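# Pull the tote out from beneath the desk

## Task

Move the tote out from under the desk so it finishes standing upright and entirely clear of the desk: neither beneath it nor resting on it. The utility cart must also finish upright, otherwise the task fails. The robot itself must not topple or end up leaning, which also fails the task. The result only counts if it holds without the robot supporting anything at the end.

## Robot and tools

Robot: a TidyBot++, meaning a four-caster mobile base (0.54 m long, 0.50 m wide, 0.38 m tall) carrying one seven-joint arm with a two-finger gripper. The shoulder sits 0.12 m ahead of the base centre and 0.68 m off the floor. When folded (the starting state) the hand points down, reaches up to 0.08 m beyond the base front, and the elbow may be as high as 1.15 m. Cameras: base_camera, fixed on the base looking forward and down, and wrist_camera, which sees along the hand's pointing direction.

Frames: the base frame has its origin on the floor beneath the base centre, x ahead, y to the left, z up. hand_pose is reported in this frame and marks the spot between the finger pads; its z axis runs out along the fingers and the fingers close along its y axis. The odometry frame is simply where the base frame was when the scene began. base_odometry heading is left-positive within -3.142 to 3.142 and is based on wheel turns, so slip looks like travel and drift of a few cm and several degrees builds up over many moves. base_tilt is in degrees, forward and right positive.

execute_actions: argument actions is a list holding one action or nothing (empty just reports state and images). An action may contain base, joints, speeds. base takes a single key, and each is a relative offset from where the base last measured itself: translate_m (metres, forward +, -2 to 2), strafe_m (metres, left +, -2 to 2) or rotate_rad (radians, counter-clockwise from above +, -6.3 to 6.3). joints is a dictionary of absolute targets: joint_1_rad to joint_7_rad in radians and gripper_pos from 0 (open, pads about 85 mm apart) to 1 (closed, squeezing about 100 N per finger); the gap is roughly 85 x (1 - gripper_pos) mm. Ranges: joint_2_rad within ±2.249, joint_4_rad within ±2.579, joint_6_rad within ±2.099; joints 1, 3, 5 and 7 are unlimited but move by the shorter path, so split big turns into steps under half a revolution. joint_1_rad positive turns the arm clockwise from above, opposite to rotate_rad. speeds optionally caps top speed for that action: translate_m and strafe_m 0.05 to 0.5 m/s, rotate_rad 0.1 to 1.57 rad/s (defaults are the maxima). A base move needing more than 8.667 s is rejected, as is any unknown key or out-of-range number. Optional cameras lists base_camera, wrist_camera or all; omitted means all, [] means none. Motions in one action start together; any motion left out may still be pushing toward an older target.

Arm geometry with joint_1_rad 0, joint_3_rad 3.14, joint_5_rad 0 (roughly the start): the arm lies in the base's x-z plane. Segment tilts from vertical (forward positive): upper arm (0.42 m) = joint_2_rad; forearm (0.31 m) = joint_2_rad - joint_4_rad; hand (0.31 m, to the hand point) = that minus joint_6_rad. Sum length x sin for forward reach from the shoulder, length x cos for height above it. A downward hand can rise to about 0.94 m only near the base. With the hand down, joint_7_rad at 1.57 puts the fingers opening left-right. Closed fingertips extend about 20 mm beyond the hand point.

wait: seconds 0 to 10; commands nothing new and returns the usual state and images. zoom_image: camera (base_camera or wrist_camera) and region [x0, y0, x1, y1] in pixels of that camera's latest full image, no larger than 504 by 504; base_camera is 644x364, wrist_camera 644x476 (fisheye). read_manual: optional section, only "licences"; gives URDF licence text and moves nothing. finished_scene: scene, the current scene's number; ends it permanently once the robot has held the final command, and reports success.

Result lines: base_status and joint_status tell how each motion of the last accepted action ended. done for the base only means the wheels turned the commanded amount, even if the base was blocked or slipped. off_target means it stopped short and may still push. After contact_stop or time_out the motion holds where it stopped. "joint command not followed" plus a "cause:" line means arm targets were withheld, usually to avoid self-collision; not_followed targets may be retried on later actions. on_its_own lists uncommanded motion. motor_effort gives percent of maximum, peak in brackets, with offsets and noise. joint_positions gives readings; friction leaves joints slightly off even when done, so for precise placement send last command plus (wanted minus read). A held load makes the arm sag; do not resend a joint its own reading while carrying something. "ARM HIT" flags the arm striking the base or itself; nothing prevents arm-base contact. MOTOR HOT warns from 60 °C; OVER-TEMPERATURE FAULT at 75 °C weakens the arm, and keys then show limit_stop_at_motor_heat, to be resent. A torque fault (joints 1-4 at 104.5 N m, 5-7 at 51.3 N m) freezes the arm and gripper for 10 s while the base keeps going. If a call reports a stop, later calls in that same reply are skipped. The robot holds its last command while you are composing a reply.

Cautions: avoid driving the base while the arm is snagged on something about 0.8 m or higher, as the robot can tip; sideways force on a raised hand can lift wheels; backing off or retracting the arm rights a slight lean. A blocked base pushes hard until time-out, so watch the images rather than trusting done. Avoid drops, slams, hard impacts and heavy shoves, keep the cart standing, and keep fingers clear of the floor. Loose objects may occasionally get nudged by outside forces.

Each tool is called after "Request:" by a JSON object that holds its "name" and its "arguments".

## Session

Request:
{"name": "execute_actions", "arguments": {"actions": []}}

Scene clock: 0.00 s.
base_odometry: x=+0.000 y=+0.000 heading=+0.000 (m, m, rad; odometry frame)
base_tilt: forward=-0.2 right=-0.1 (deg)
base_status: not commanded
joint_positions: joint_1_rad=+0.010 joint_2_rad=-0.336 joint_3_rad=+3.164 joint_4_rad=-2.532 joint_5_rad=+0.022 joint_6_rad=-0.901 joint_7_rad=+1.611 gripper_pos=+0.000
joint_status: not commanded
motor_effort: joint_1_rad=+0 joint_2_rad=-2 joint_3_rad=+1 joint_4_rad=+15 joint_5_rad=-1 joint_6_rad=+0 joint_7_rad=+0 (%)
hand_pose: x=+0.2488 y=-0.0073 z=+0.5840 quat_wxyz=(+0.006, +1.000, +0.011, +0.022) (m; base frame)
pictures: base_camera, wrist_camera
Images, in order (width x height): base_camera 644x364, wrist_camera 644x476.

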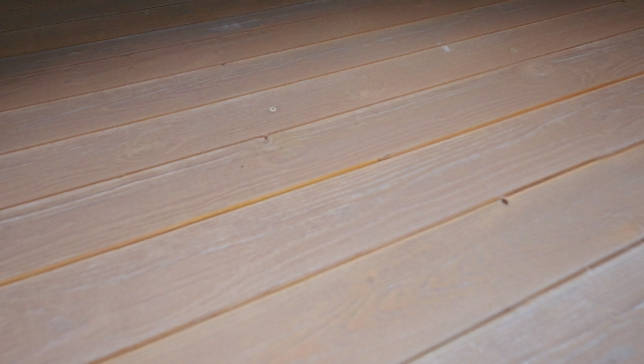

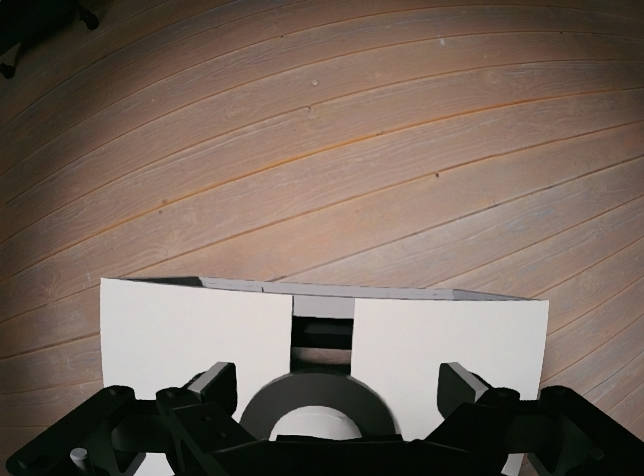

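Request:
{"name": "execute_actions", "arguments": {"actions": [{"base":{"rotate_rad":0.6},"joints":{"joint_6_rad":0.3}}], "cameras": ["wrist_camera"]}}

Scene clock: 8.93 s.
base_odometry: x=+0.000 y=+0.000 heading=+0.599 (m, m, rad; odometry frame)
base_tilt: forward=-0.1 right=-0.1 (deg)
base_status: done
joint_positions: joint_1_rad=+0.010 joint_2_rad=-0.336 joint_3_rad=+3.164 joint_4_rad=-2.531 joint_5_rad=+0.022 joint_6_rad=+0.294 joint_7_rad=+1.611 gripper_pos=+0.000
joint_status: all done
motor_effort: joint_1_rad=+0(0) joint_2_rad=-7(7) joint_3_rad=+1(2) joint_4_rad=+21(20) joint_5_rad=-1(1) joint_6_rad=+7(7) joint_7_rad=+0(0) (%)
hand_pose: x=+0.5300 y=-0.0104 z=+0.7944 quat_wxyz=(+0.021, +0.814, +0.012, +0.581) (m; base frame)
pictures: wrist_camera
camera_calibration (this result's frames):
wrist_camera: T_world_to_cam=[[0.0245001, -0.999399, 0.0245138, -0.0380024], [-0.298036, -0.030708, -0.954061, 0.974133], [0.95424, 0.0160686, -0.298609, -0.138306], [0, 0, 0, 1]] pos_world=[0.423234, -0.00584352, 0.889014]
Images, in order (width x height): wrist_camera 644x476.

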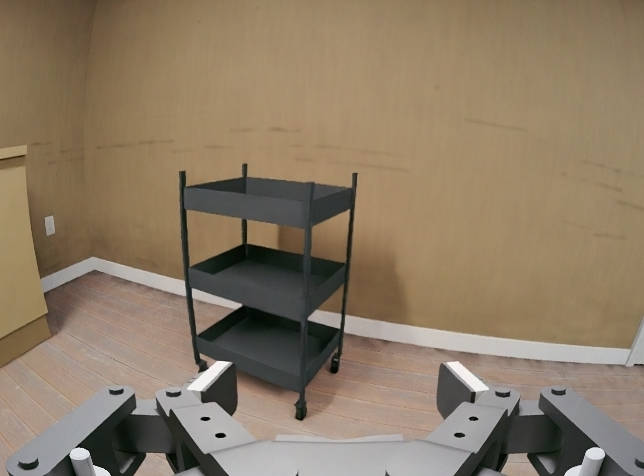

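Request:
{"name": "execute_actions", "arguments": {"actions": [{"base":{"rotate_rad":1.2}}]}}

Scene clock: 16.07 s.
base_odometry: x=+0.000 y=+0.000 heading=+1.799 (m, m, rad; odometry frame)
base_tilt: forward=-0.2 right=-0.1 (deg)
base_status: done
joint_positions: joint_1_rad=+0.010 joint_2_rad=-0.336 joint_3_rad=+3.164 joint_4_rad=-2.531 joint_5_rad=+0.022 joint_6_rad=+0.294 joint_7_rad=+1.611 gripper_pos=+0.000
joint_status: not commanded
motor_effort: joint_1_rad=+0(1) joint_2_rad=-7(8) joint_3_rad=+1(3) joint_4_rad=+21(21) joint_5_rad=-1(1) joint_6_rad=+7(7) joint_7_rad=+0(1) (%)
hand_pose: x=+0.5300 y=-0.0104 z=+0.7944 quat_wxyz=(+0.021, +0.814, +0.012, +0.581) (m; base frame)
pictures: base_camera, wrist_camera
camera_calibration (this result's frames):
wrist_camera: T_world_to_cam=[[0.0245, -0.999399, 0.0245137, -0.0380023], [-0.298036, -0.0307079, -0.954061, 0.974133], [0.95424, 0.0160685, -0.298609, -0.138306], [0, 0, 0, 1]] pos_world=[0.423234, -0.00584354, 0.889014]
Images, in order (width x height): base_camera 644x364, wrist_camera 644x476.

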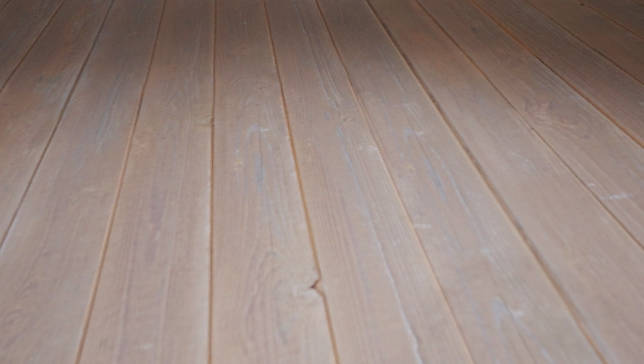

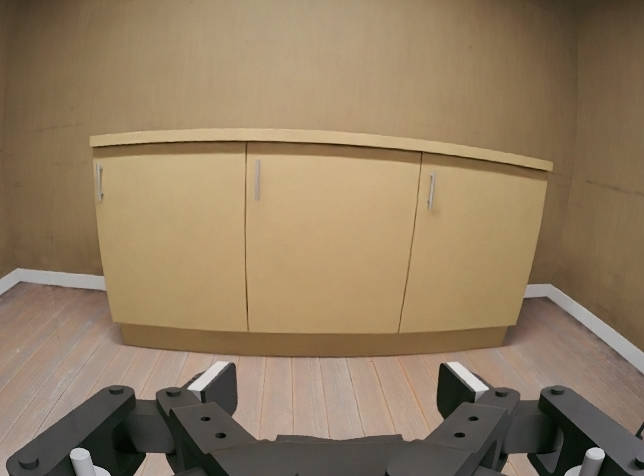

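Request:
{"name": "execute_actions", "arguments": {"actions": [{"base":{"rotate_rad":1.7}}]}}

Scene clock: 22.80 s.
base_odometry: x=+0.000 y=+0.000 heading=-2.785 (m, m, rad; odometry frame)
base_tilt: forward=-0.2 right=-0.1 (deg)
base_status: done
joint_positions: joint_1_rad=+0.010 joint_2_rad=-0.336 joint_3_rad=+3.164 joint_4_rad=-2.531 joint_5_rad=+0.022 joint_6_rad=+0.294 joint_7_rad=+1.611 gripper_pos=+0.000
joint_status: not commanded
motor_effort: joint_1_rad=+0(1) joint_2_rad=-7(8) joint_3_rad=+1(2) joint_4_rad=+20(20) joint_5_rad=-1(1) joint_6_rad=+7(7) joint_7_rad=+0(0) (%)
hand_pose: x=+0.5300 y=-0.0104 z=+0.7944 quat_wxyz=(+0.021, +0.814, +0.012, +0.581) (m; base frame)
pictures: base_camera, wrist_camera
camera_calibration (this result's frames):
wrist_camera: T_world_to_cam=[[0.0245003, -0.999399, 0.0245137, -0.0380023], [-0.298036, -0.030708, -0.954061, 0.974133], [0.95424, 0.0160688, -0.298609, -0.138306], [0, 0, 0, 1]] pos_world=[0.423234, -0.00584345, 0.889014]
Images, in order (width x height): base_camera 644x364, wrist_camera 644x476.

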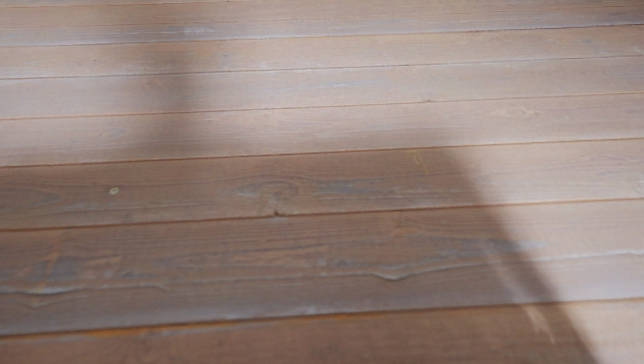

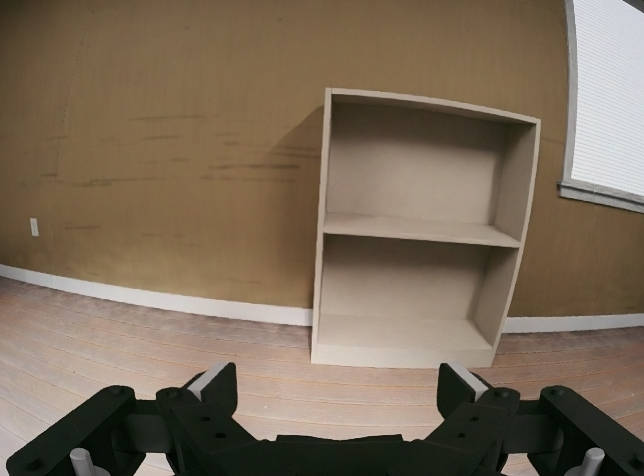

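Request:
{"name": "execute_actions", "arguments": {"actions": [{"base":{"rotate_rad":1.6}}]}}

Scene clock: 31.27 s.
base_odometry: x=+0.000 y=+0.000 heading=-1.186 (m, m, rad; odometry frame)
base_tilt: forward=-0.2 right=-0.1 (deg)
base_status: done
joint_positions: joint_1_rad=+0.010 joint_2_rad=-0.336 joint_3_rad=+3.164 joint_4_rad=-2.531 joint_5_rad=+0.022 joint_6_rad=+0.294 joint_7_rad=+1.611 gripper_pos=+0.000
joint_status: not commanded
motor_effort: joint_1_rad=+0(1) joint_2_rad=-7(8) joint_3_rad=+1(2) joint_4_rad=+20(20) joint_5_rad=-1(1) joint_6_rad=+7(7) joint_7_rad=+0(1) (%)
hand_pose: x=+0.5300 y=-0.0104 z=+0.7944 quat_wxyz=(+0.021, +0.814, +0.012, +0.581) (m; base frame)
pictures: base_camera, wrist_camera
camera_calibration (this result's frames):
wrist_camera: T_world_to_cam=[[0.0245005, -0.999399, 0.0245139, -0.0380025], [-0.298036, -0.0307082, -0.954061, 0.974133], [0.95424, 0.0160689, -0.298609, -0.138306], [0, 0, 0, 1]] pos_world=[0.423234, -0.0058434, 0.889014]
Images, in order (width x height): base_camera 644x364, wrist_camera 644x476.

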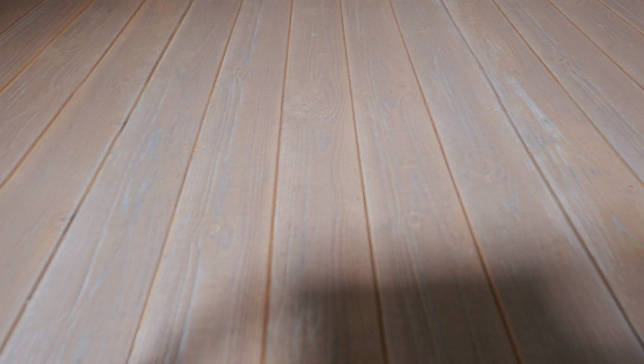

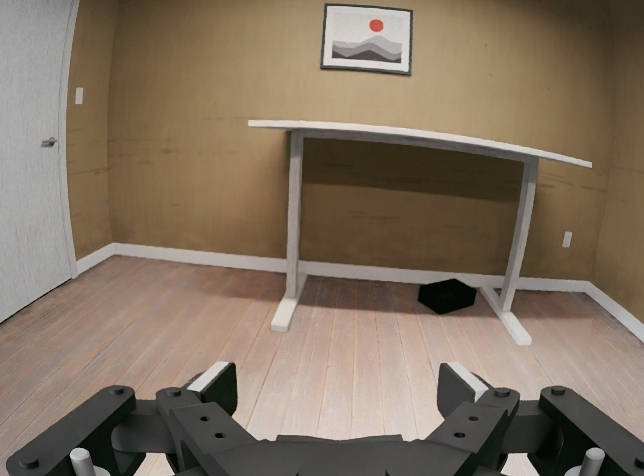

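Request:
{"name": "execute_actions", "arguments": {"actions": [{"base":{"strafe_m":-0.62},"joints":{"joint_2_rad":1.4,"joint_4_rad":-0.8,"joint_6_rad":-0.5}}], "cameras": []}}

Request:
{"name": "execute_actions", "arguments": {"actions": [{"base":{"translate_m":0.95}}]}}

Scene clock: 55.13 s.
base_odometry: x=-0.574 y=-0.234 heading=-1.185 (m, m, rad; odometry frame)
base_tilt: forward=+0.0 right=+0.0 (deg)
base_status: done
joint_positions: joint_1_rad=+0.010 joint_2_rad=+1.398 joint_3_rad=+3.164 joint_4_rad=-0.812 joint_5_rad=+0.022 joint_6_rad=-0.472 joint_7_rad=+1.611 gripper_pos=+0.000
joint_status: all done
motor_effort: joint_1_rad=+0(3) joint_2_rad=-53(55) joint_3_rad=+1(1) joint_4_rad=+17(20) joint_5_rad=+0(0) joint_6_rad=+3(7) joint_7_rad=+0(0) (%)
hand_pose: x=+0.9234 y=-0.0217 z=+0.2872 quat_wxyz=(+0.024, +0.973, +0.024, +0.227) (m; base frame)
pictures: none
No camera images: the call's "cameras" was empty. Leave "cameras" out to get every camera's image.

Scene clock: 58.37 s.
base_odometry: x=-0.218 y=-1.114 heading=-1.185 (m, m, rad; odometry frame)
base_tilt: forward=-0.1 right=-0.2 (deg)
base_status: done
joint_positions: joint_1_rad=+0.010 joint_2_rad=+1.398 joint_3_rad=+3.164 joint_4_rad=-0.807 joint_5_rad=+0.022 joint_6_rad=-0.475 joint_7_rad=+1.611 gripper_pos=+0.000
joint_status: not commanded
motor_effort: joint_1_rad=+0(2) joint_2_rad=-54(56) joint_3_rad=+1(0) joint_4_rad=+16(19) joint_5_rad=+0(0) joint_6_rad=+3(3) joint_7_rad=+0(1) (%)
hand_pose: x=+0.9253 y=-0.0217 z=+0.2889 quat_wxyz=(+0.024, +0.973, +0.024, +0.228) (m; base frame)
pictures: base_camera, wrist_camera
camera_calibration (this result's frames):
wrist_camera: T_world_to_cam=[[0.0393828, -0.999037, 0.0193365, -0.0589428], [-0.882234, -0.0438513, -0.468764, 1.0094], [0.469161, 0.00140192, -0.883112, -0.048884], [0, 0, 0, 1]] pos_world=[0.915781, -0.0145541, 0.431139]
Images, in order (width x height): base_camera 644x364, wrist_camera 644x476.

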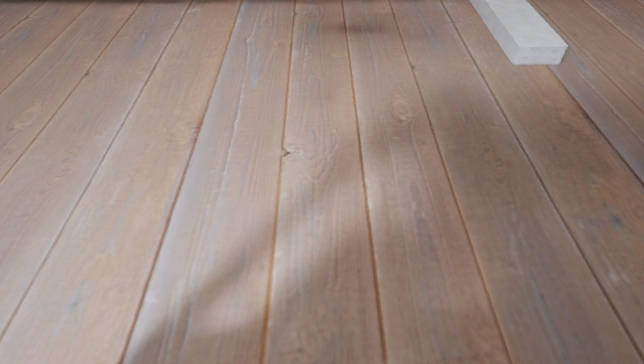

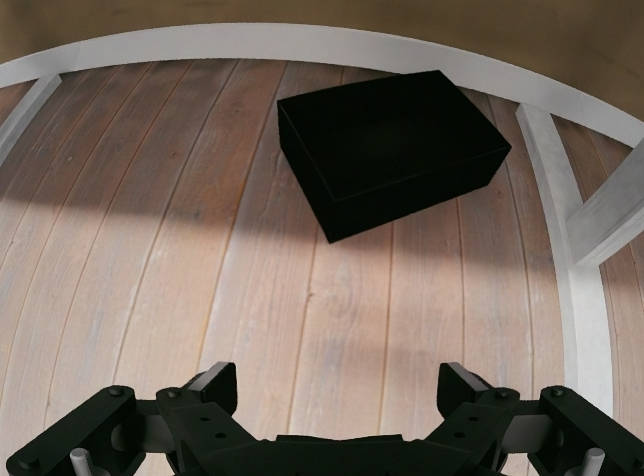

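Request:
{"name": "execute_actions", "arguments": {"actions": [{"base":{"translate_m":0.41},"joints":{"joint_1_rad":-0.03,"joint_2_rad":1.5,"joint_4_rad":-0.72,"joint_6_rad":-0.94,"joint_7_rad":2.0}}]}}

Scene clock: 71.57 s.
base_odometry: x=-0.064 y=-1.494 heading=-1.186 (m, m, rad; odometry frame)
base_tilt: forward=-0.1 right=-0.1 (deg)
base_status: done
joint_positions: joint_1_rad=-0.011 joint_2_rad=+1.498 joint_3_rad=+3.164 joint_4_rad=-0.722 joint_5_rad=+0.022 joint_6_rad=-0.931 joint_7_rad=+1.987 gripper_pos=+0.000
joint_status: all done
motor_effort: joint_1_rad=+0(3) joint_2_rad=-52(56) joint_3_rad=+0(1) joint_4_rad=+15(18) joint_5_rad=+0(0) joint_6_rad=-1(3) joint_7_rad=+0(1) (%)
hand_pose: x=+0.7865 y=-0.0080 z=+0.2111 quat_wxyz=(+0.019, +0.976, +0.217, -0.008) (m; base frame)
pictures: base_camera, wrist_camera
camera_calibration (this result's frames):
wrist_camera: T_world_to_cam=[[0.412226, -0.911076, -0.00332384, -0.326009], [-0.911078, -0.412212, -0.00416217, 0.772686], [0.00242193, 0.00474403, -0.999986, 0.339261], [0, 0, 0, 1]] pos_world=[0.837545, 0.0198822, 0.341389]
Images, in order (width x height): base_camera 644x364, wrist_camera 644x476.

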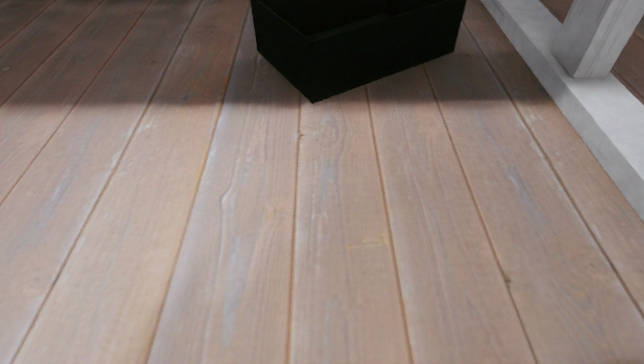

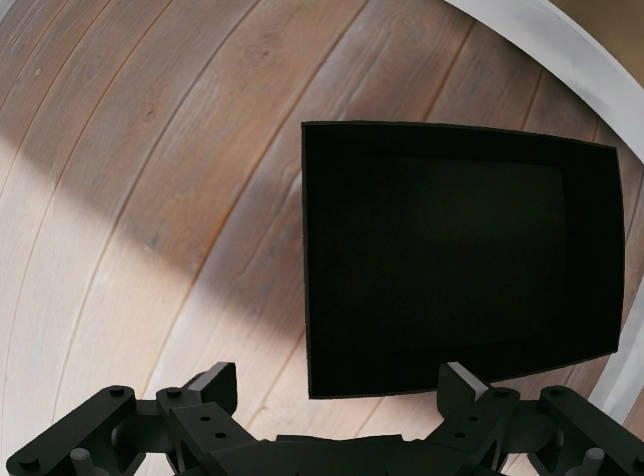

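Request:
{"name": "execute_actions", "arguments": {"actions": [{"joints":{"joint_1_rad":-0.05,"joint_2_rad":1.85,"joint_4_rad":-0.317,"joint_6_rad":-0.97}}]}}

Scene clock: 88.40 s.
base_odometry: x=-0.064 y=-1.494 heading=-1.186 (m, m, rad; odometry frame)
base_tilt: forward=+0.0 right=-0.1 (deg)
base_status: not commanded
joint_positions: joint_1_rad=-0.026 joint_2_rad=+1.853 joint_3_rad=+3.164 joint_4_rad=-0.328 joint_5_rad=+0.022 joint_6_rad=-0.942 joint_7_rad=+1.987 gripper_pos=+0.000
joint_status: all done
motor_effort: joint_1_rad=+0(1) joint_2_rad=-50(54) joint_3_rad=+0(0) joint_4_rad=+15(17) joint_5_rad=+0(0) joint_6_rad=-1(0) joint_7_rad=+0(0) (%)
hand_pose: x=+0.7867 y=+0.0046 z=+0.0733 quat_wxyz=(+0.021, +0.973, +0.229, +0.005) (m; base frame)
pictures: base_camera, wrist_camera
camera_calibration (this result's frames):
wrist_camera: T_world_to_cam=[[0.433218, -0.901261, 0.00711993, -0.332369], [-0.900801, -0.433229, -0.0295071, 0.771396], [0.0296782, 0.00636937, -0.999539, 0.179924], [0, 0, 0, 1]] pos_world=[0.833523, 0.0334938, 0.204969]
Images, in order (width x height): base_camera 644x364, wrist_camera 644x476.

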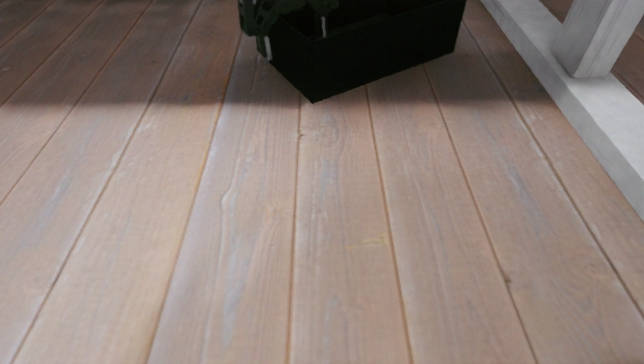

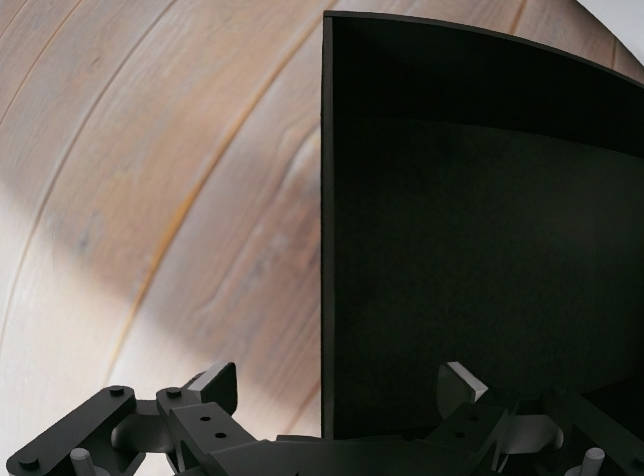

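Request:
{"name": "execute_actions", "arguments": {"actions": [{"joints":{"gripper_pos":1}}], "cameras": []}}

Request:
{"name": "execute_actions", "arguments": {"actions": [{"base":{"translate_m":-1.0},"speeds":{"translate_m":0.3}}]}}

Request:
{"name": "execute_actions", "arguments": {"actions": [{"joints":{"gripper_pos":0}}], "cameras": []}}

Request:
{"name": "execute_actions", "arguments": {"actions": [{"joints":{"joint_2_rad":1.5,"joint_4_rad":-0.65}}]}}

Scene clock: 99.37 s.
base_odometry: x=-0.064 y=-1.494 heading=-1.186 (m, m, rad; odometry frame)
base_tilt: forward=-0.1 right=-0.1 (deg)
base_status: not commanded
joint_positions: joint_1_rad=-0.028 joint_2_rad=+1.853 joint_3_rad=+3.164 joint_4_rad=-0.327 joint_5_rad=+0.022 joint_6_rad=-0.947 joint_7_rad=+1.987 gripper_pos=+0.980
joint_status: all done
motor_effort: joint_1_rad=+0(2) joint_2_rad=-52(55) joint_3_rad=+2(4) joint_4_rad=+16(19) joint_5_rad=+1(4) joint_6_rad=-1(1) joint_7_rad=+0(0) (%)
hand_pose: x=+0.7856 y=+0.0057 z=+0.0735 quat_wxyz=(+0.021, +0.973, +0.229, +0.003) (m; base frame)
pictures: none
No camera images: the call's "cameras" was empty. Leave "cameras" out to get every camera's image.

Scene clock: 103.67 s.
base_odometry: x=-0.440 y=-0.568 heading=-1.186 (m, m, rad; odometry frame)
base_tilt: forward=-0.1 right=-0.1 (deg)
base_status: done
joint_positions: joint_1_rad=-0.033 joint_2_rad=+1.855 joint_3_rad=+3.164 joint_4_rad=-0.324 joint_5_rad=+0.022 joint_6_rad=-0.948 joint_7_rad=+1.987 gripper_pos=+0.980
joint_status: not commanded
motor_effort: joint_1_rad=+0(3) joint_2_rad=-50(55) joint_3_rad=+2(3) joint_4_rad=+15(18) joint_5_rad=+1(2) joint_6_rad=-1(1) joint_7_rad=+0(1) (%)
hand_pose: x=+0.7859 y=+0.0091 z=+0.0732 quat_wxyz=(+0.021, +0.973, +0.232, +0.004) (m; base frame)
pictures: base_camera, wrist_camera
camera_calibration (this result's frames):
wrist_camera: T_world_to_cam=[[0.439215, -0.898362, 0.00597156, -0.332639], [-0.897985, -0.439209, -0.0268038, 0.770314], [0.0267022, 0.00641025, -0.999623, 0.182163], [0, 0, 0, 1]] pos_world=[0.832966, 0.0383314, 0.204728]
Images, in order (width x height): base_camera 644x364, wrist_camera 644x476.

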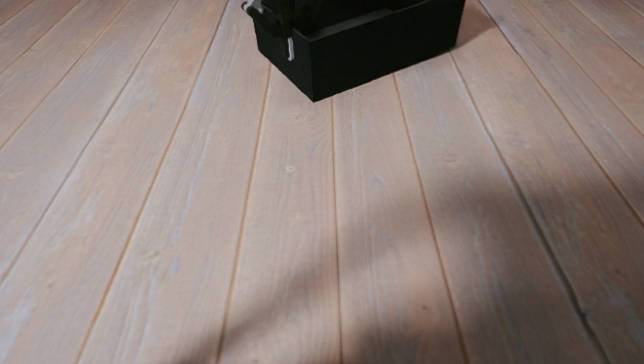

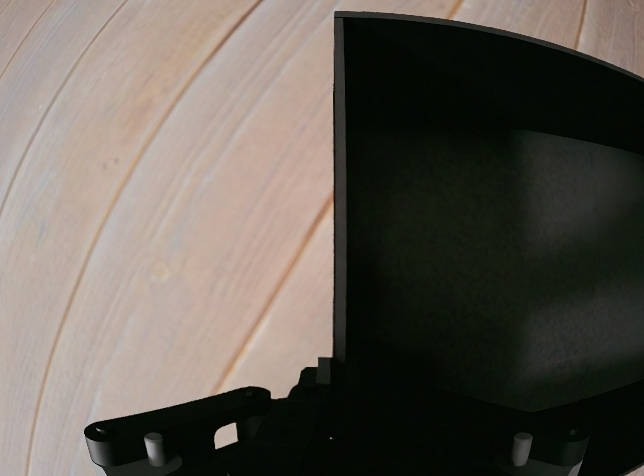

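Scene clock: 104.77 s.
base_odometry: x=-0.440 y=-0.568 heading=-1.186 (m, m, rad; odometry frame)
base_tilt: forward=-0.1 right=-0.1 (deg)
base_status: not commanded
joint_positions: joint_1_rad=-0.033 joint_2_rad=+1.855 joint_3_rad=+3.164 joint_4_rad=-0.324 joint_5_rad=+0.022 joint_6_rad=-0.948 joint_7_rad=+1.987 gripper_pos=+0.000
joint_status: all done
motor_effort: joint_1_rad=+0(1) joint_2_rad=-50(52) joint_3_rad=+0(0) joint_4_rad=+15(16) joint_5_rad=+0(1) joint_6_rad=-1(1) joint_7_rad=+1(0) (%)
hand_pose: x=+0.7859 y=+0.0091 z=+0.0732 quat_wxyz=(+0.021, +0.973, +0.232, +0.004) (m; base frame)
pictures: none
No camera images: the call's "cameras" was empty. Leave "cameras" out to get every camera's image.

Scene clock: 106.60 s.
base_odometry: x=-0.440 y=-0.568 heading=-1.186 (m, m, rad; odometry frame)
base_tilt: forward=-0.1 right=-0.1 (deg)
base_status: not commanded
joint_positions: joint_1_rad=-0.033 joint_2_rad=+1.498 joint_3_rad=+3.164 joint_4_rad=-0.641 joint_5_rad=+0.022 joint_6_rad=-0.948 joint_7_rad=+1.987 gripper_pos=+0.000
joint_status: all done
motor_effort: joint_1_rad=+0(0) joint_2_rad=-52(56) joint_3_rad=+0(0) joint_4_rad=+16(16) joint_5_rad=-1(1) joint_6_rad=-1(0) joint_7_rad=+1(1) (%)
hand_pose: x=+0.8211 y=+0.0080 z=+0.2326 quat_wxyz=(+0.025, +0.973, +0.228, +0.023) (m; base frame)
pictures: base_camera, wrist_camera
camera_calibration (this result's frames):
wrist_camera: T_world_to_cam=[[0.432351, -0.901416, 0.022829, -0.348267], [-0.899244, -0.432902, -0.0628996, 0.815022], [0.0665814, 0.00666588, -0.997759, 0.30735], [0, 0, 0, 1]] pos_world=[0.863014, 0.0368428, 0.365876]
Images, in order (width x height): base_camera 644x364, wrist_camera 644x476.

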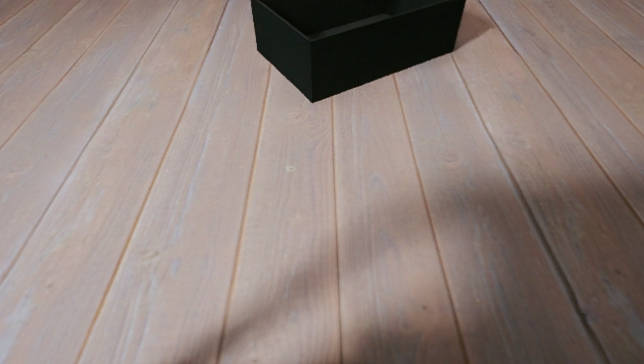

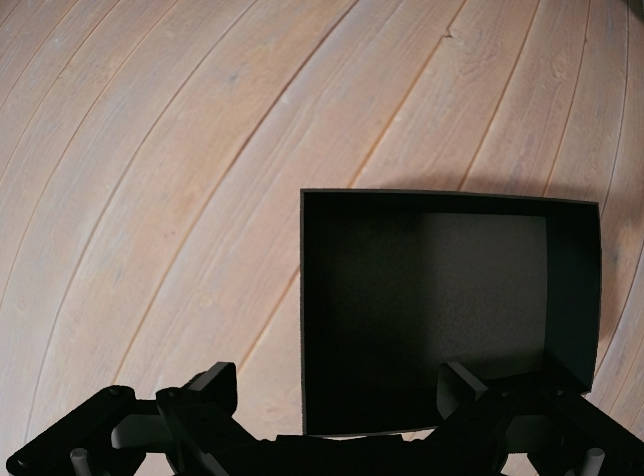

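Request:
{"name": "finished_scene", "arguments": {"scene": 1}}

The scene is finished: the task was done.


## Next scene

The same job, from a new start.

Request:
{"name": "execute_actions", "arguments": {"actions": [{"joints":{"joint_6_rad":0.3}}]}}

Scene clock: 1.43 s.
base_odometry: x=+0.000 y=+0.000 heading=+0.000 (m, m, rad; odometry frame)
base_tilt: forward=-0.1 right=-0.1 (deg)
base_status: not commanded
joint_positions: joint_1_rad=+0.032 joint_2_rad=-0.368 joint_3_rad=+3.127 joint_4_rad=-2.515 joint_5_rad=+0.012 joint_6_rad=+0.295 joint_7_rad=+1.557 gripper_pos=+0.000
joint_status: all done
motor_effort: joint_1_rad=+0(0) joint_2_rad=-7(7) joint_3_rad=+2(2) joint_4_rad=+21(21) joint_5_rad=-1(1) joint_6_rad=+7(7) joint_7_rad=+0(0) (%)
hand_pose: x=+0.5302 y=-0.0043 z=+0.8171 quat_wxyz=(+0.005, +0.799, -0.005, +0.601) (m; base frame)
pictures: base_camera, wrist_camera
camera_calibration (this result's frames):
wrist_camera: T_world_to_cam=[[0.0158001, -0.999668, -0.0203564, 0.00879991], [-0.249058, 0.0157824, -0.96836, 0.981944], [0.96836, 0.0203701, -0.248726, -0.180094], [0, 0, 0, 1]] pos_world=[0.418818, -0.00303188, 0.90626]
Images, in order (width x height): base_camera 644x364, wrist_camera 644x476.

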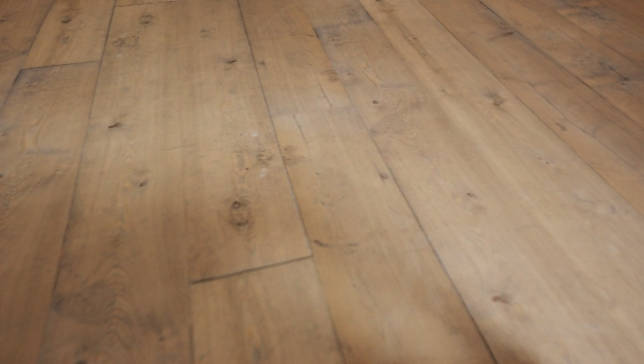

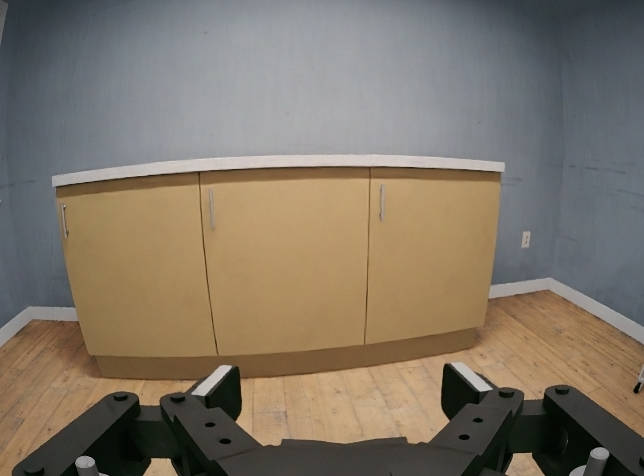

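Request:
{"name": "execute_actions", "arguments": {"actions": [{"base":{"rotate_rad":-2.9}}]}}

Scene clock: 9.97 s.
base_odometry: x=+0.000 y=+0.000 heading=-2.899 (m, m, rad; odometry frame)
base_tilt: forward=-0.2 right=-0.1 (deg)
base_status: done
joint_positions: joint_1_rad=+0.032 joint_2_rad=-0.368 joint_3_rad=+3.127 joint_4_rad=-2.515 joint_5_rad=+0.012 joint_6_rad=+0.295 joint_7_rad=+1.557 gripper_pos=+0.000
joint_status: not commanded
motor_effort: joint_1_rad=+0(1) joint_2_rad=-7(8) joint_3_rad=+1(3) joint_4_rad=+21(20) joint_5_rad=-1(1) joint_6_rad=+7(7) joint_7_rad=+0(0) (%)
hand_pose: x=+0.5302 y=-0.0043 z=+0.8171 quat_wxyz=(+0.005, +0.799, -0.005, +0.601) (m; base frame)
pictures: base_camera, wrist_camera
camera_calibration (this result's frames):
wrist_camera: T_world_to_cam=[[0.0158003, -0.999668, -0.0203562, 0.00879976], [-0.249058, 0.0157822, -0.96836, 0.981944], [0.96836, 0.0203702, -0.248725, -0.180095], [0, 0, 0, 1]] pos_world=[0.418818, -0.00303184, 0.906261]
Images, in order (width x height): base_camera 644x364, wrist_camera 644x476.

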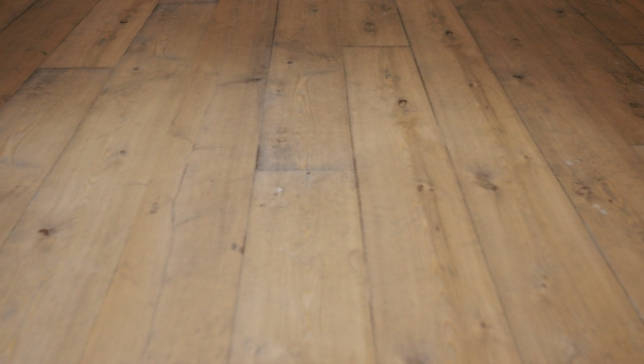

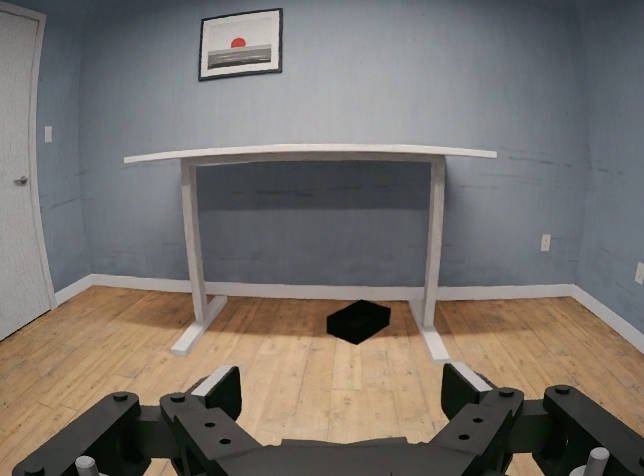

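Request:
{"name": "execute_actions", "arguments": {"actions": [{"base":{"translate_m":1.22},"speeds":{"translate_m":0.35},"joints":{"joint_1_rad":0.09,"joint_2_rad":1.45,"joint_4_rad":-0.76,"joint_6_rad":-0.95,"joint_7_rad":2.45}}]}}

Scene clock: 25.03 s.
base_odometry: x=-1.185 y=-0.291 heading=-2.900 (m, m, rad; odometry frame)
base_tilt: forward=+0.0 right=-0.1 (deg)
base_status: done
joint_positions: joint_1_rad=+0.067 joint_2_rad=+1.448 joint_3_rad=+3.127 joint_4_rad=-0.767 joint_5_rad=+0.012 joint_6_rad=-0.924 joint_7_rad=+2.424 gripper_pos=+0.000
joint_status: all done
motor_effort: joint_1_rad=+0(0) joint_2_rad=-52(55) joint_3_rad=+0(0) joint_4_rad=+15(24) joint_5_rad=-1(1) joint_6_rad=-1(8) joint_7_rad=+1(0) (%)
hand_pose: x=+0.7877 y=-0.0390 z=+0.2333 quat_wxyz=(-0.002, +0.922, +0.387, +0.002) (m; base frame)
pictures: base_camera, wrist_camera
camera_calibration (this result's frames):
wrist_camera: T_world_to_cam=[[0.704061, -0.709161, -0.0372585, -0.568686], [-0.710136, -0.70326, -0.03365, 0.598364], [-0.00233915, 0.0501502, -0.998739, 0.366802], [0, 0, 0, 1]] pos_world=[0.826167, -0.000879682, 0.365286]
Images, in order (width x height): base_camera 644x364, wrist_camera 644x476.

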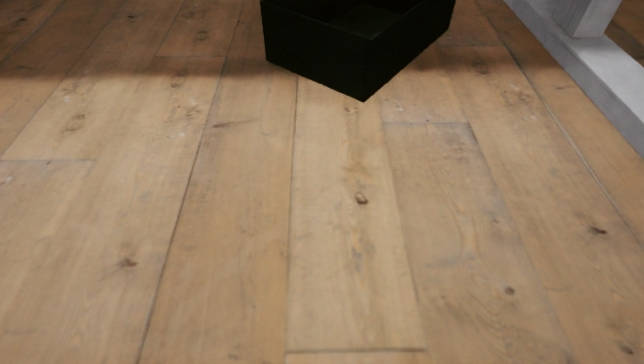

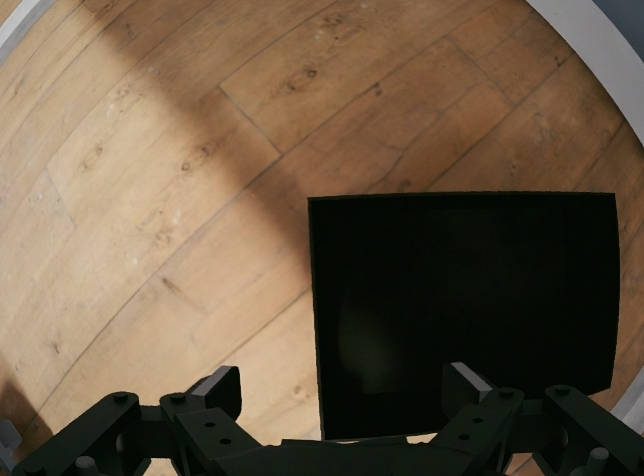

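Request:
{"name": "execute_actions", "arguments": {"actions": [{"joints":{"joint_2_rad":1.85,"joint_4_rad":-0.317,"joint_6_rad":-1.0,"joint_7_rad":2.5}}]}}

Request:
{"name": "execute_actions", "arguments": {"actions": [{"joints":{"gripper_pos":1}}]}}

Scene clock: 32.47 s.
base_odometry: x=-1.185 y=-0.291 heading=-2.900 (m, m, rad; odometry frame)
base_tilt: forward=-0.1 right=-0.1 (deg)
base_status: not commanded
joint_positions: joint_1_rad=+0.067 joint_2_rad=+1.852 joint_3_rad=+3.127 joint_4_rad=-0.327 joint_5_rad=+0.012 joint_6_rad=-0.974 joint_7_rad=+2.473 gripper_pos=+0.000
joint_status: all done
motor_effort: joint_1_rad=+0(0) joint_2_rad=-51(55) joint_3_rad=+0(0) joint_4_rad=+14(15) joint_5_rad=-1(0) joint_6_rad=-1(1) joint_7_rad=+1(0) (%)
hand_pose: x=+0.7764 y=-0.0402 z=+0.0741 quat_wxyz=(-0.004, +0.914, +0.407, -0.004) (m; base frame)
pictures: base_camera, wrist_camera
camera_calibration (this result's frames):
wrist_camera: T_world_to_cam=[[0.733189, -0.678356, -0.0476062, -0.588149], [-0.679772, -0.733026, -0.0241433, 0.558709], [-0.0185188, 0.050063, -0.998574, 0.220455], [0, 0, 0, 1]] pos_world=[0.815102, -0.00046344, 0.20563]
Images, in order (width x height): base_camera 644x364, wrist_camera 644x476.

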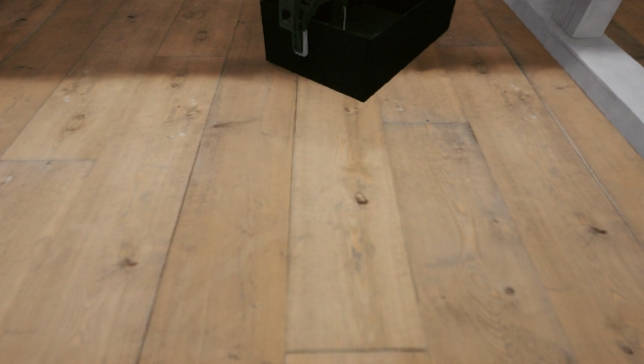

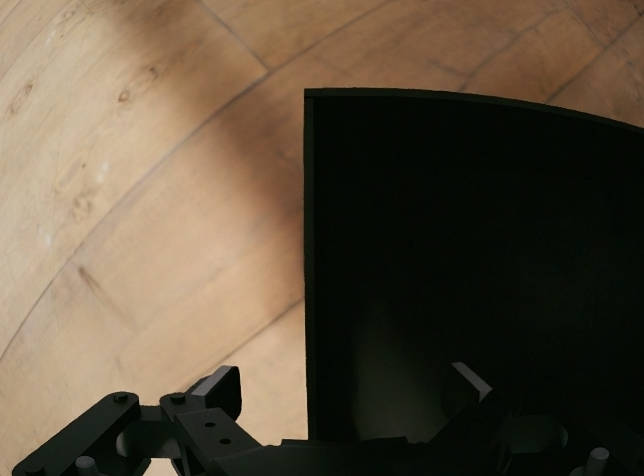

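Scene clock: 33.57 s.
base_odometry: x=-1.185 y=-0.291 heading=-2.900 (m, m, rad; odometry frame)
base_tilt: forward=-0.1 right=-0.2 (deg)
base_status: not commanded
joint_positions: joint_1_rad=+0.068 joint_2_rad=+1.852 joint_3_rad=+3.127 joint_4_rad=-0.325 joint_5_rad=+0.012 joint_6_rad=-0.975 joint_7_rad=+2.473 gripper_pos=+0.979
joint_status: all done
motor_effort: joint_1_rad=+0(1) joint_2_rad=-52(53) joint_3_rad=-1(1) joint_4_rad=+15(16) joint_5_rad=-1(2) joint_6_rad=-2(2) joint_7_rad=+0(1) (%)
hand_pose: x=+0.7766 y=-0.0406 z=+0.0745 quat_wxyz=(-0.004, +0.914, +0.406, -0.004) (m; base frame)
pictures: base_camera, wrist_camera
camera_calibration (this result's frames):
wrist_camera: T_world_to_cam=[[0.732786, -0.6788, -0.0474883, -0.588315], [-0.680212, -0.732615, -0.0242287, 0.55893], [-0.0183442, 0.0500565, -0.998578, 0.220662], [0, 0, 0, 1]] pos_world=[0.815347, -0.000913035, 0.205952]
Images, in order (width x height): base_camera 644x364, wrist_camera 644x476.

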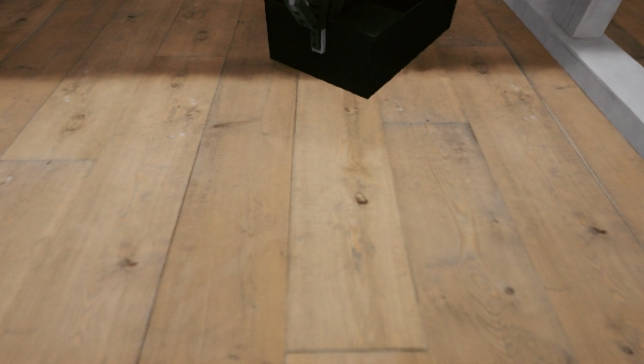

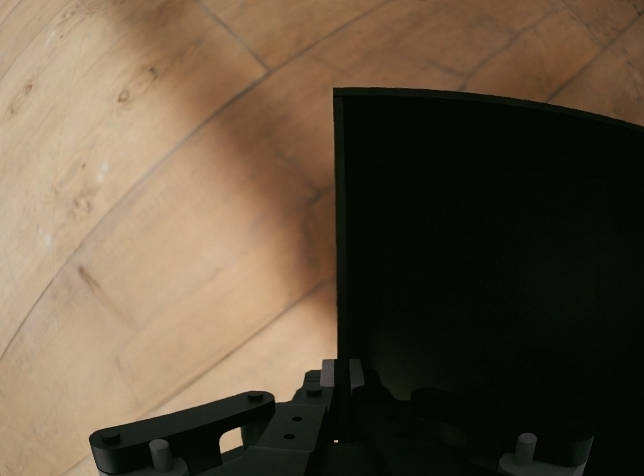

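Request:
{"name": "execute_actions", "arguments": {"actions": [{"base":{"translate_m":-0.95},"speeds":{"translate_m":0.4}}], "cameras": []}}

Request:
{"name": "execute_actions", "arguments": {"actions": [{"joints":{"gripper_pos":0.3}}], "cameras": []}}

Request:
{"name": "execute_actions", "arguments": {"actions": [{"joints":{"joint_2_rad":1.55,"joint_4_rad":-0.65}}]}}

Scene clock: 47.90 s.
base_odometry: x=-0.262 y=-0.064 heading=-2.900 (m, m, rad; odometry frame)
base_tilt: forward=-0.1 right=+0.0 (deg)
base_status: done
joint_positions: joint_1_rad=+0.072 joint_2_rad=+1.855 joint_3_rad=+3.127 joint_4_rad=-0.320 joint_5_rad=+0.012 joint_6_rad=-0.976 joint_7_rad=+2.474 gripper_pos=+0.979
joint_status: not commanded
motor_effort: joint_1_rad=+0(3) joint_2_rad=-52(55) joint_3_rad=-1(1) joint_4_rad=+15(17) joint_5_rad=-1(2) joint_6_rad=-2(3) joint_7_rad=+0(0) (%)
hand_pose: x=+0.7772 y=-0.0432 z=+0.0741 quat_wxyz=(-0.004, +0.914, +0.405, -0.003) (m; base frame)
pictures: none
No camera images: the call's "cameras" was empty. Leave "cameras" out to get every camera's image.

Scene clock: 48.83 s.
base_odometry: x=-0.262 y=-0.064 heading=-2.900 (m, m, rad; odometry frame)
base_tilt: forward=-0.2 right=-0.1 (deg)
base_status: not commanded
joint_positions: joint_1_rad=+0.072 joint_2_rad=+1.855 joint_3_rad=+3.127 joint_4_rad=-0.320 joint_5_rad=+0.012 joint_6_rad=-0.976 joint_7_rad=+2.474 gripper_pos=+0.300
joint_status: all done
motor_effort: joint_1_rad=+0(1) joint_2_rad=-51(52) joint_3_rad=+0(1) joint_4_rad=+14(14) joint_5_rad=-1(2) joint_6_rad=-1(2) joint_7_rad=+0(0) (%)
hand_pose: x=+0.7772 y=-0.0432 z=+0.0741 quat_wxyz=(-0.004, +0.914, +0.405, -0.003) (m; base frame)
pictures: none
No camera images: the call's "cameras" was empty. Leave "cameras" out to get every camera's image.

Scene clock: 50.63 s.
base_odometry: x=-0.262 y=-0.064 heading=-2.900 (m, m, rad; odometry frame)
base_tilt: forward=-0.1 right=-0.1 (deg)
base_status: not commanded
joint_positions: joint_1_rad=+0.072 joint_2_rad=+1.546 joint_3_rad=+3.127 joint_4_rad=-0.640 joint_5_rad=+0.012 joint_6_rad=-0.976 joint_7_rad=+2.474 gripper_pos=+0.300
joint_status: all done
motor_effort: joint_1_rad=+0(0) joint_2_rad=-53(53) joint_3_rad=+0(0) joint_4_rad=+14(15) joint_5_rad=-1(1) joint_6_rad=-1(1) joint_7_rad=+0(1) (%)
hand_pose: x=+0.7887 y=-0.0425 z=+0.1996 quat_wxyz=(-0.007, +0.913, +0.407, -0.008) (m; base frame)
pictures: base_camera, wrist_camera
camera_calibration (this result's frames):
wrist_camera: T_world_to_cam=[[0.733908, -0.677028, -0.0548815, -0.59183], [-0.678696, -0.734172, -0.0190542, 0.566407], [-0.0273922, 0.0512319, -0.998311, 0.353056], [0, 0, 0, 1]] pos_world=[0.828438, -0.00293254, 0.330772]
Images, in order (width x height): base_camera 644x364, wrist_camera 644x476.

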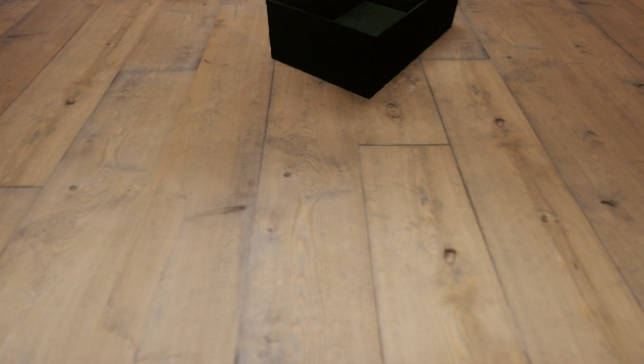

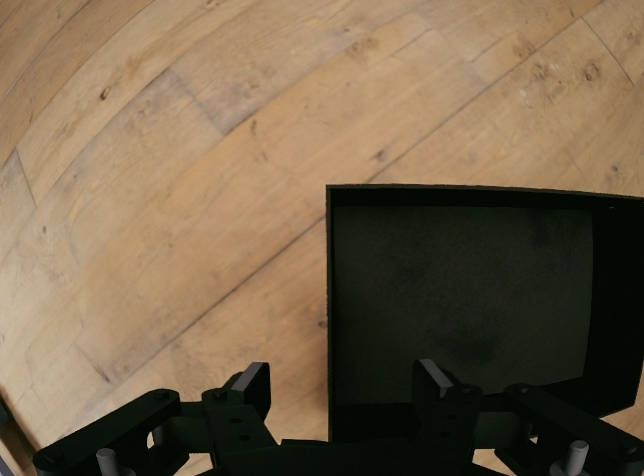

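Request:
{"name": "finished_scene", "arguments": {"scene": 2}}

The scene is finished: the task was done.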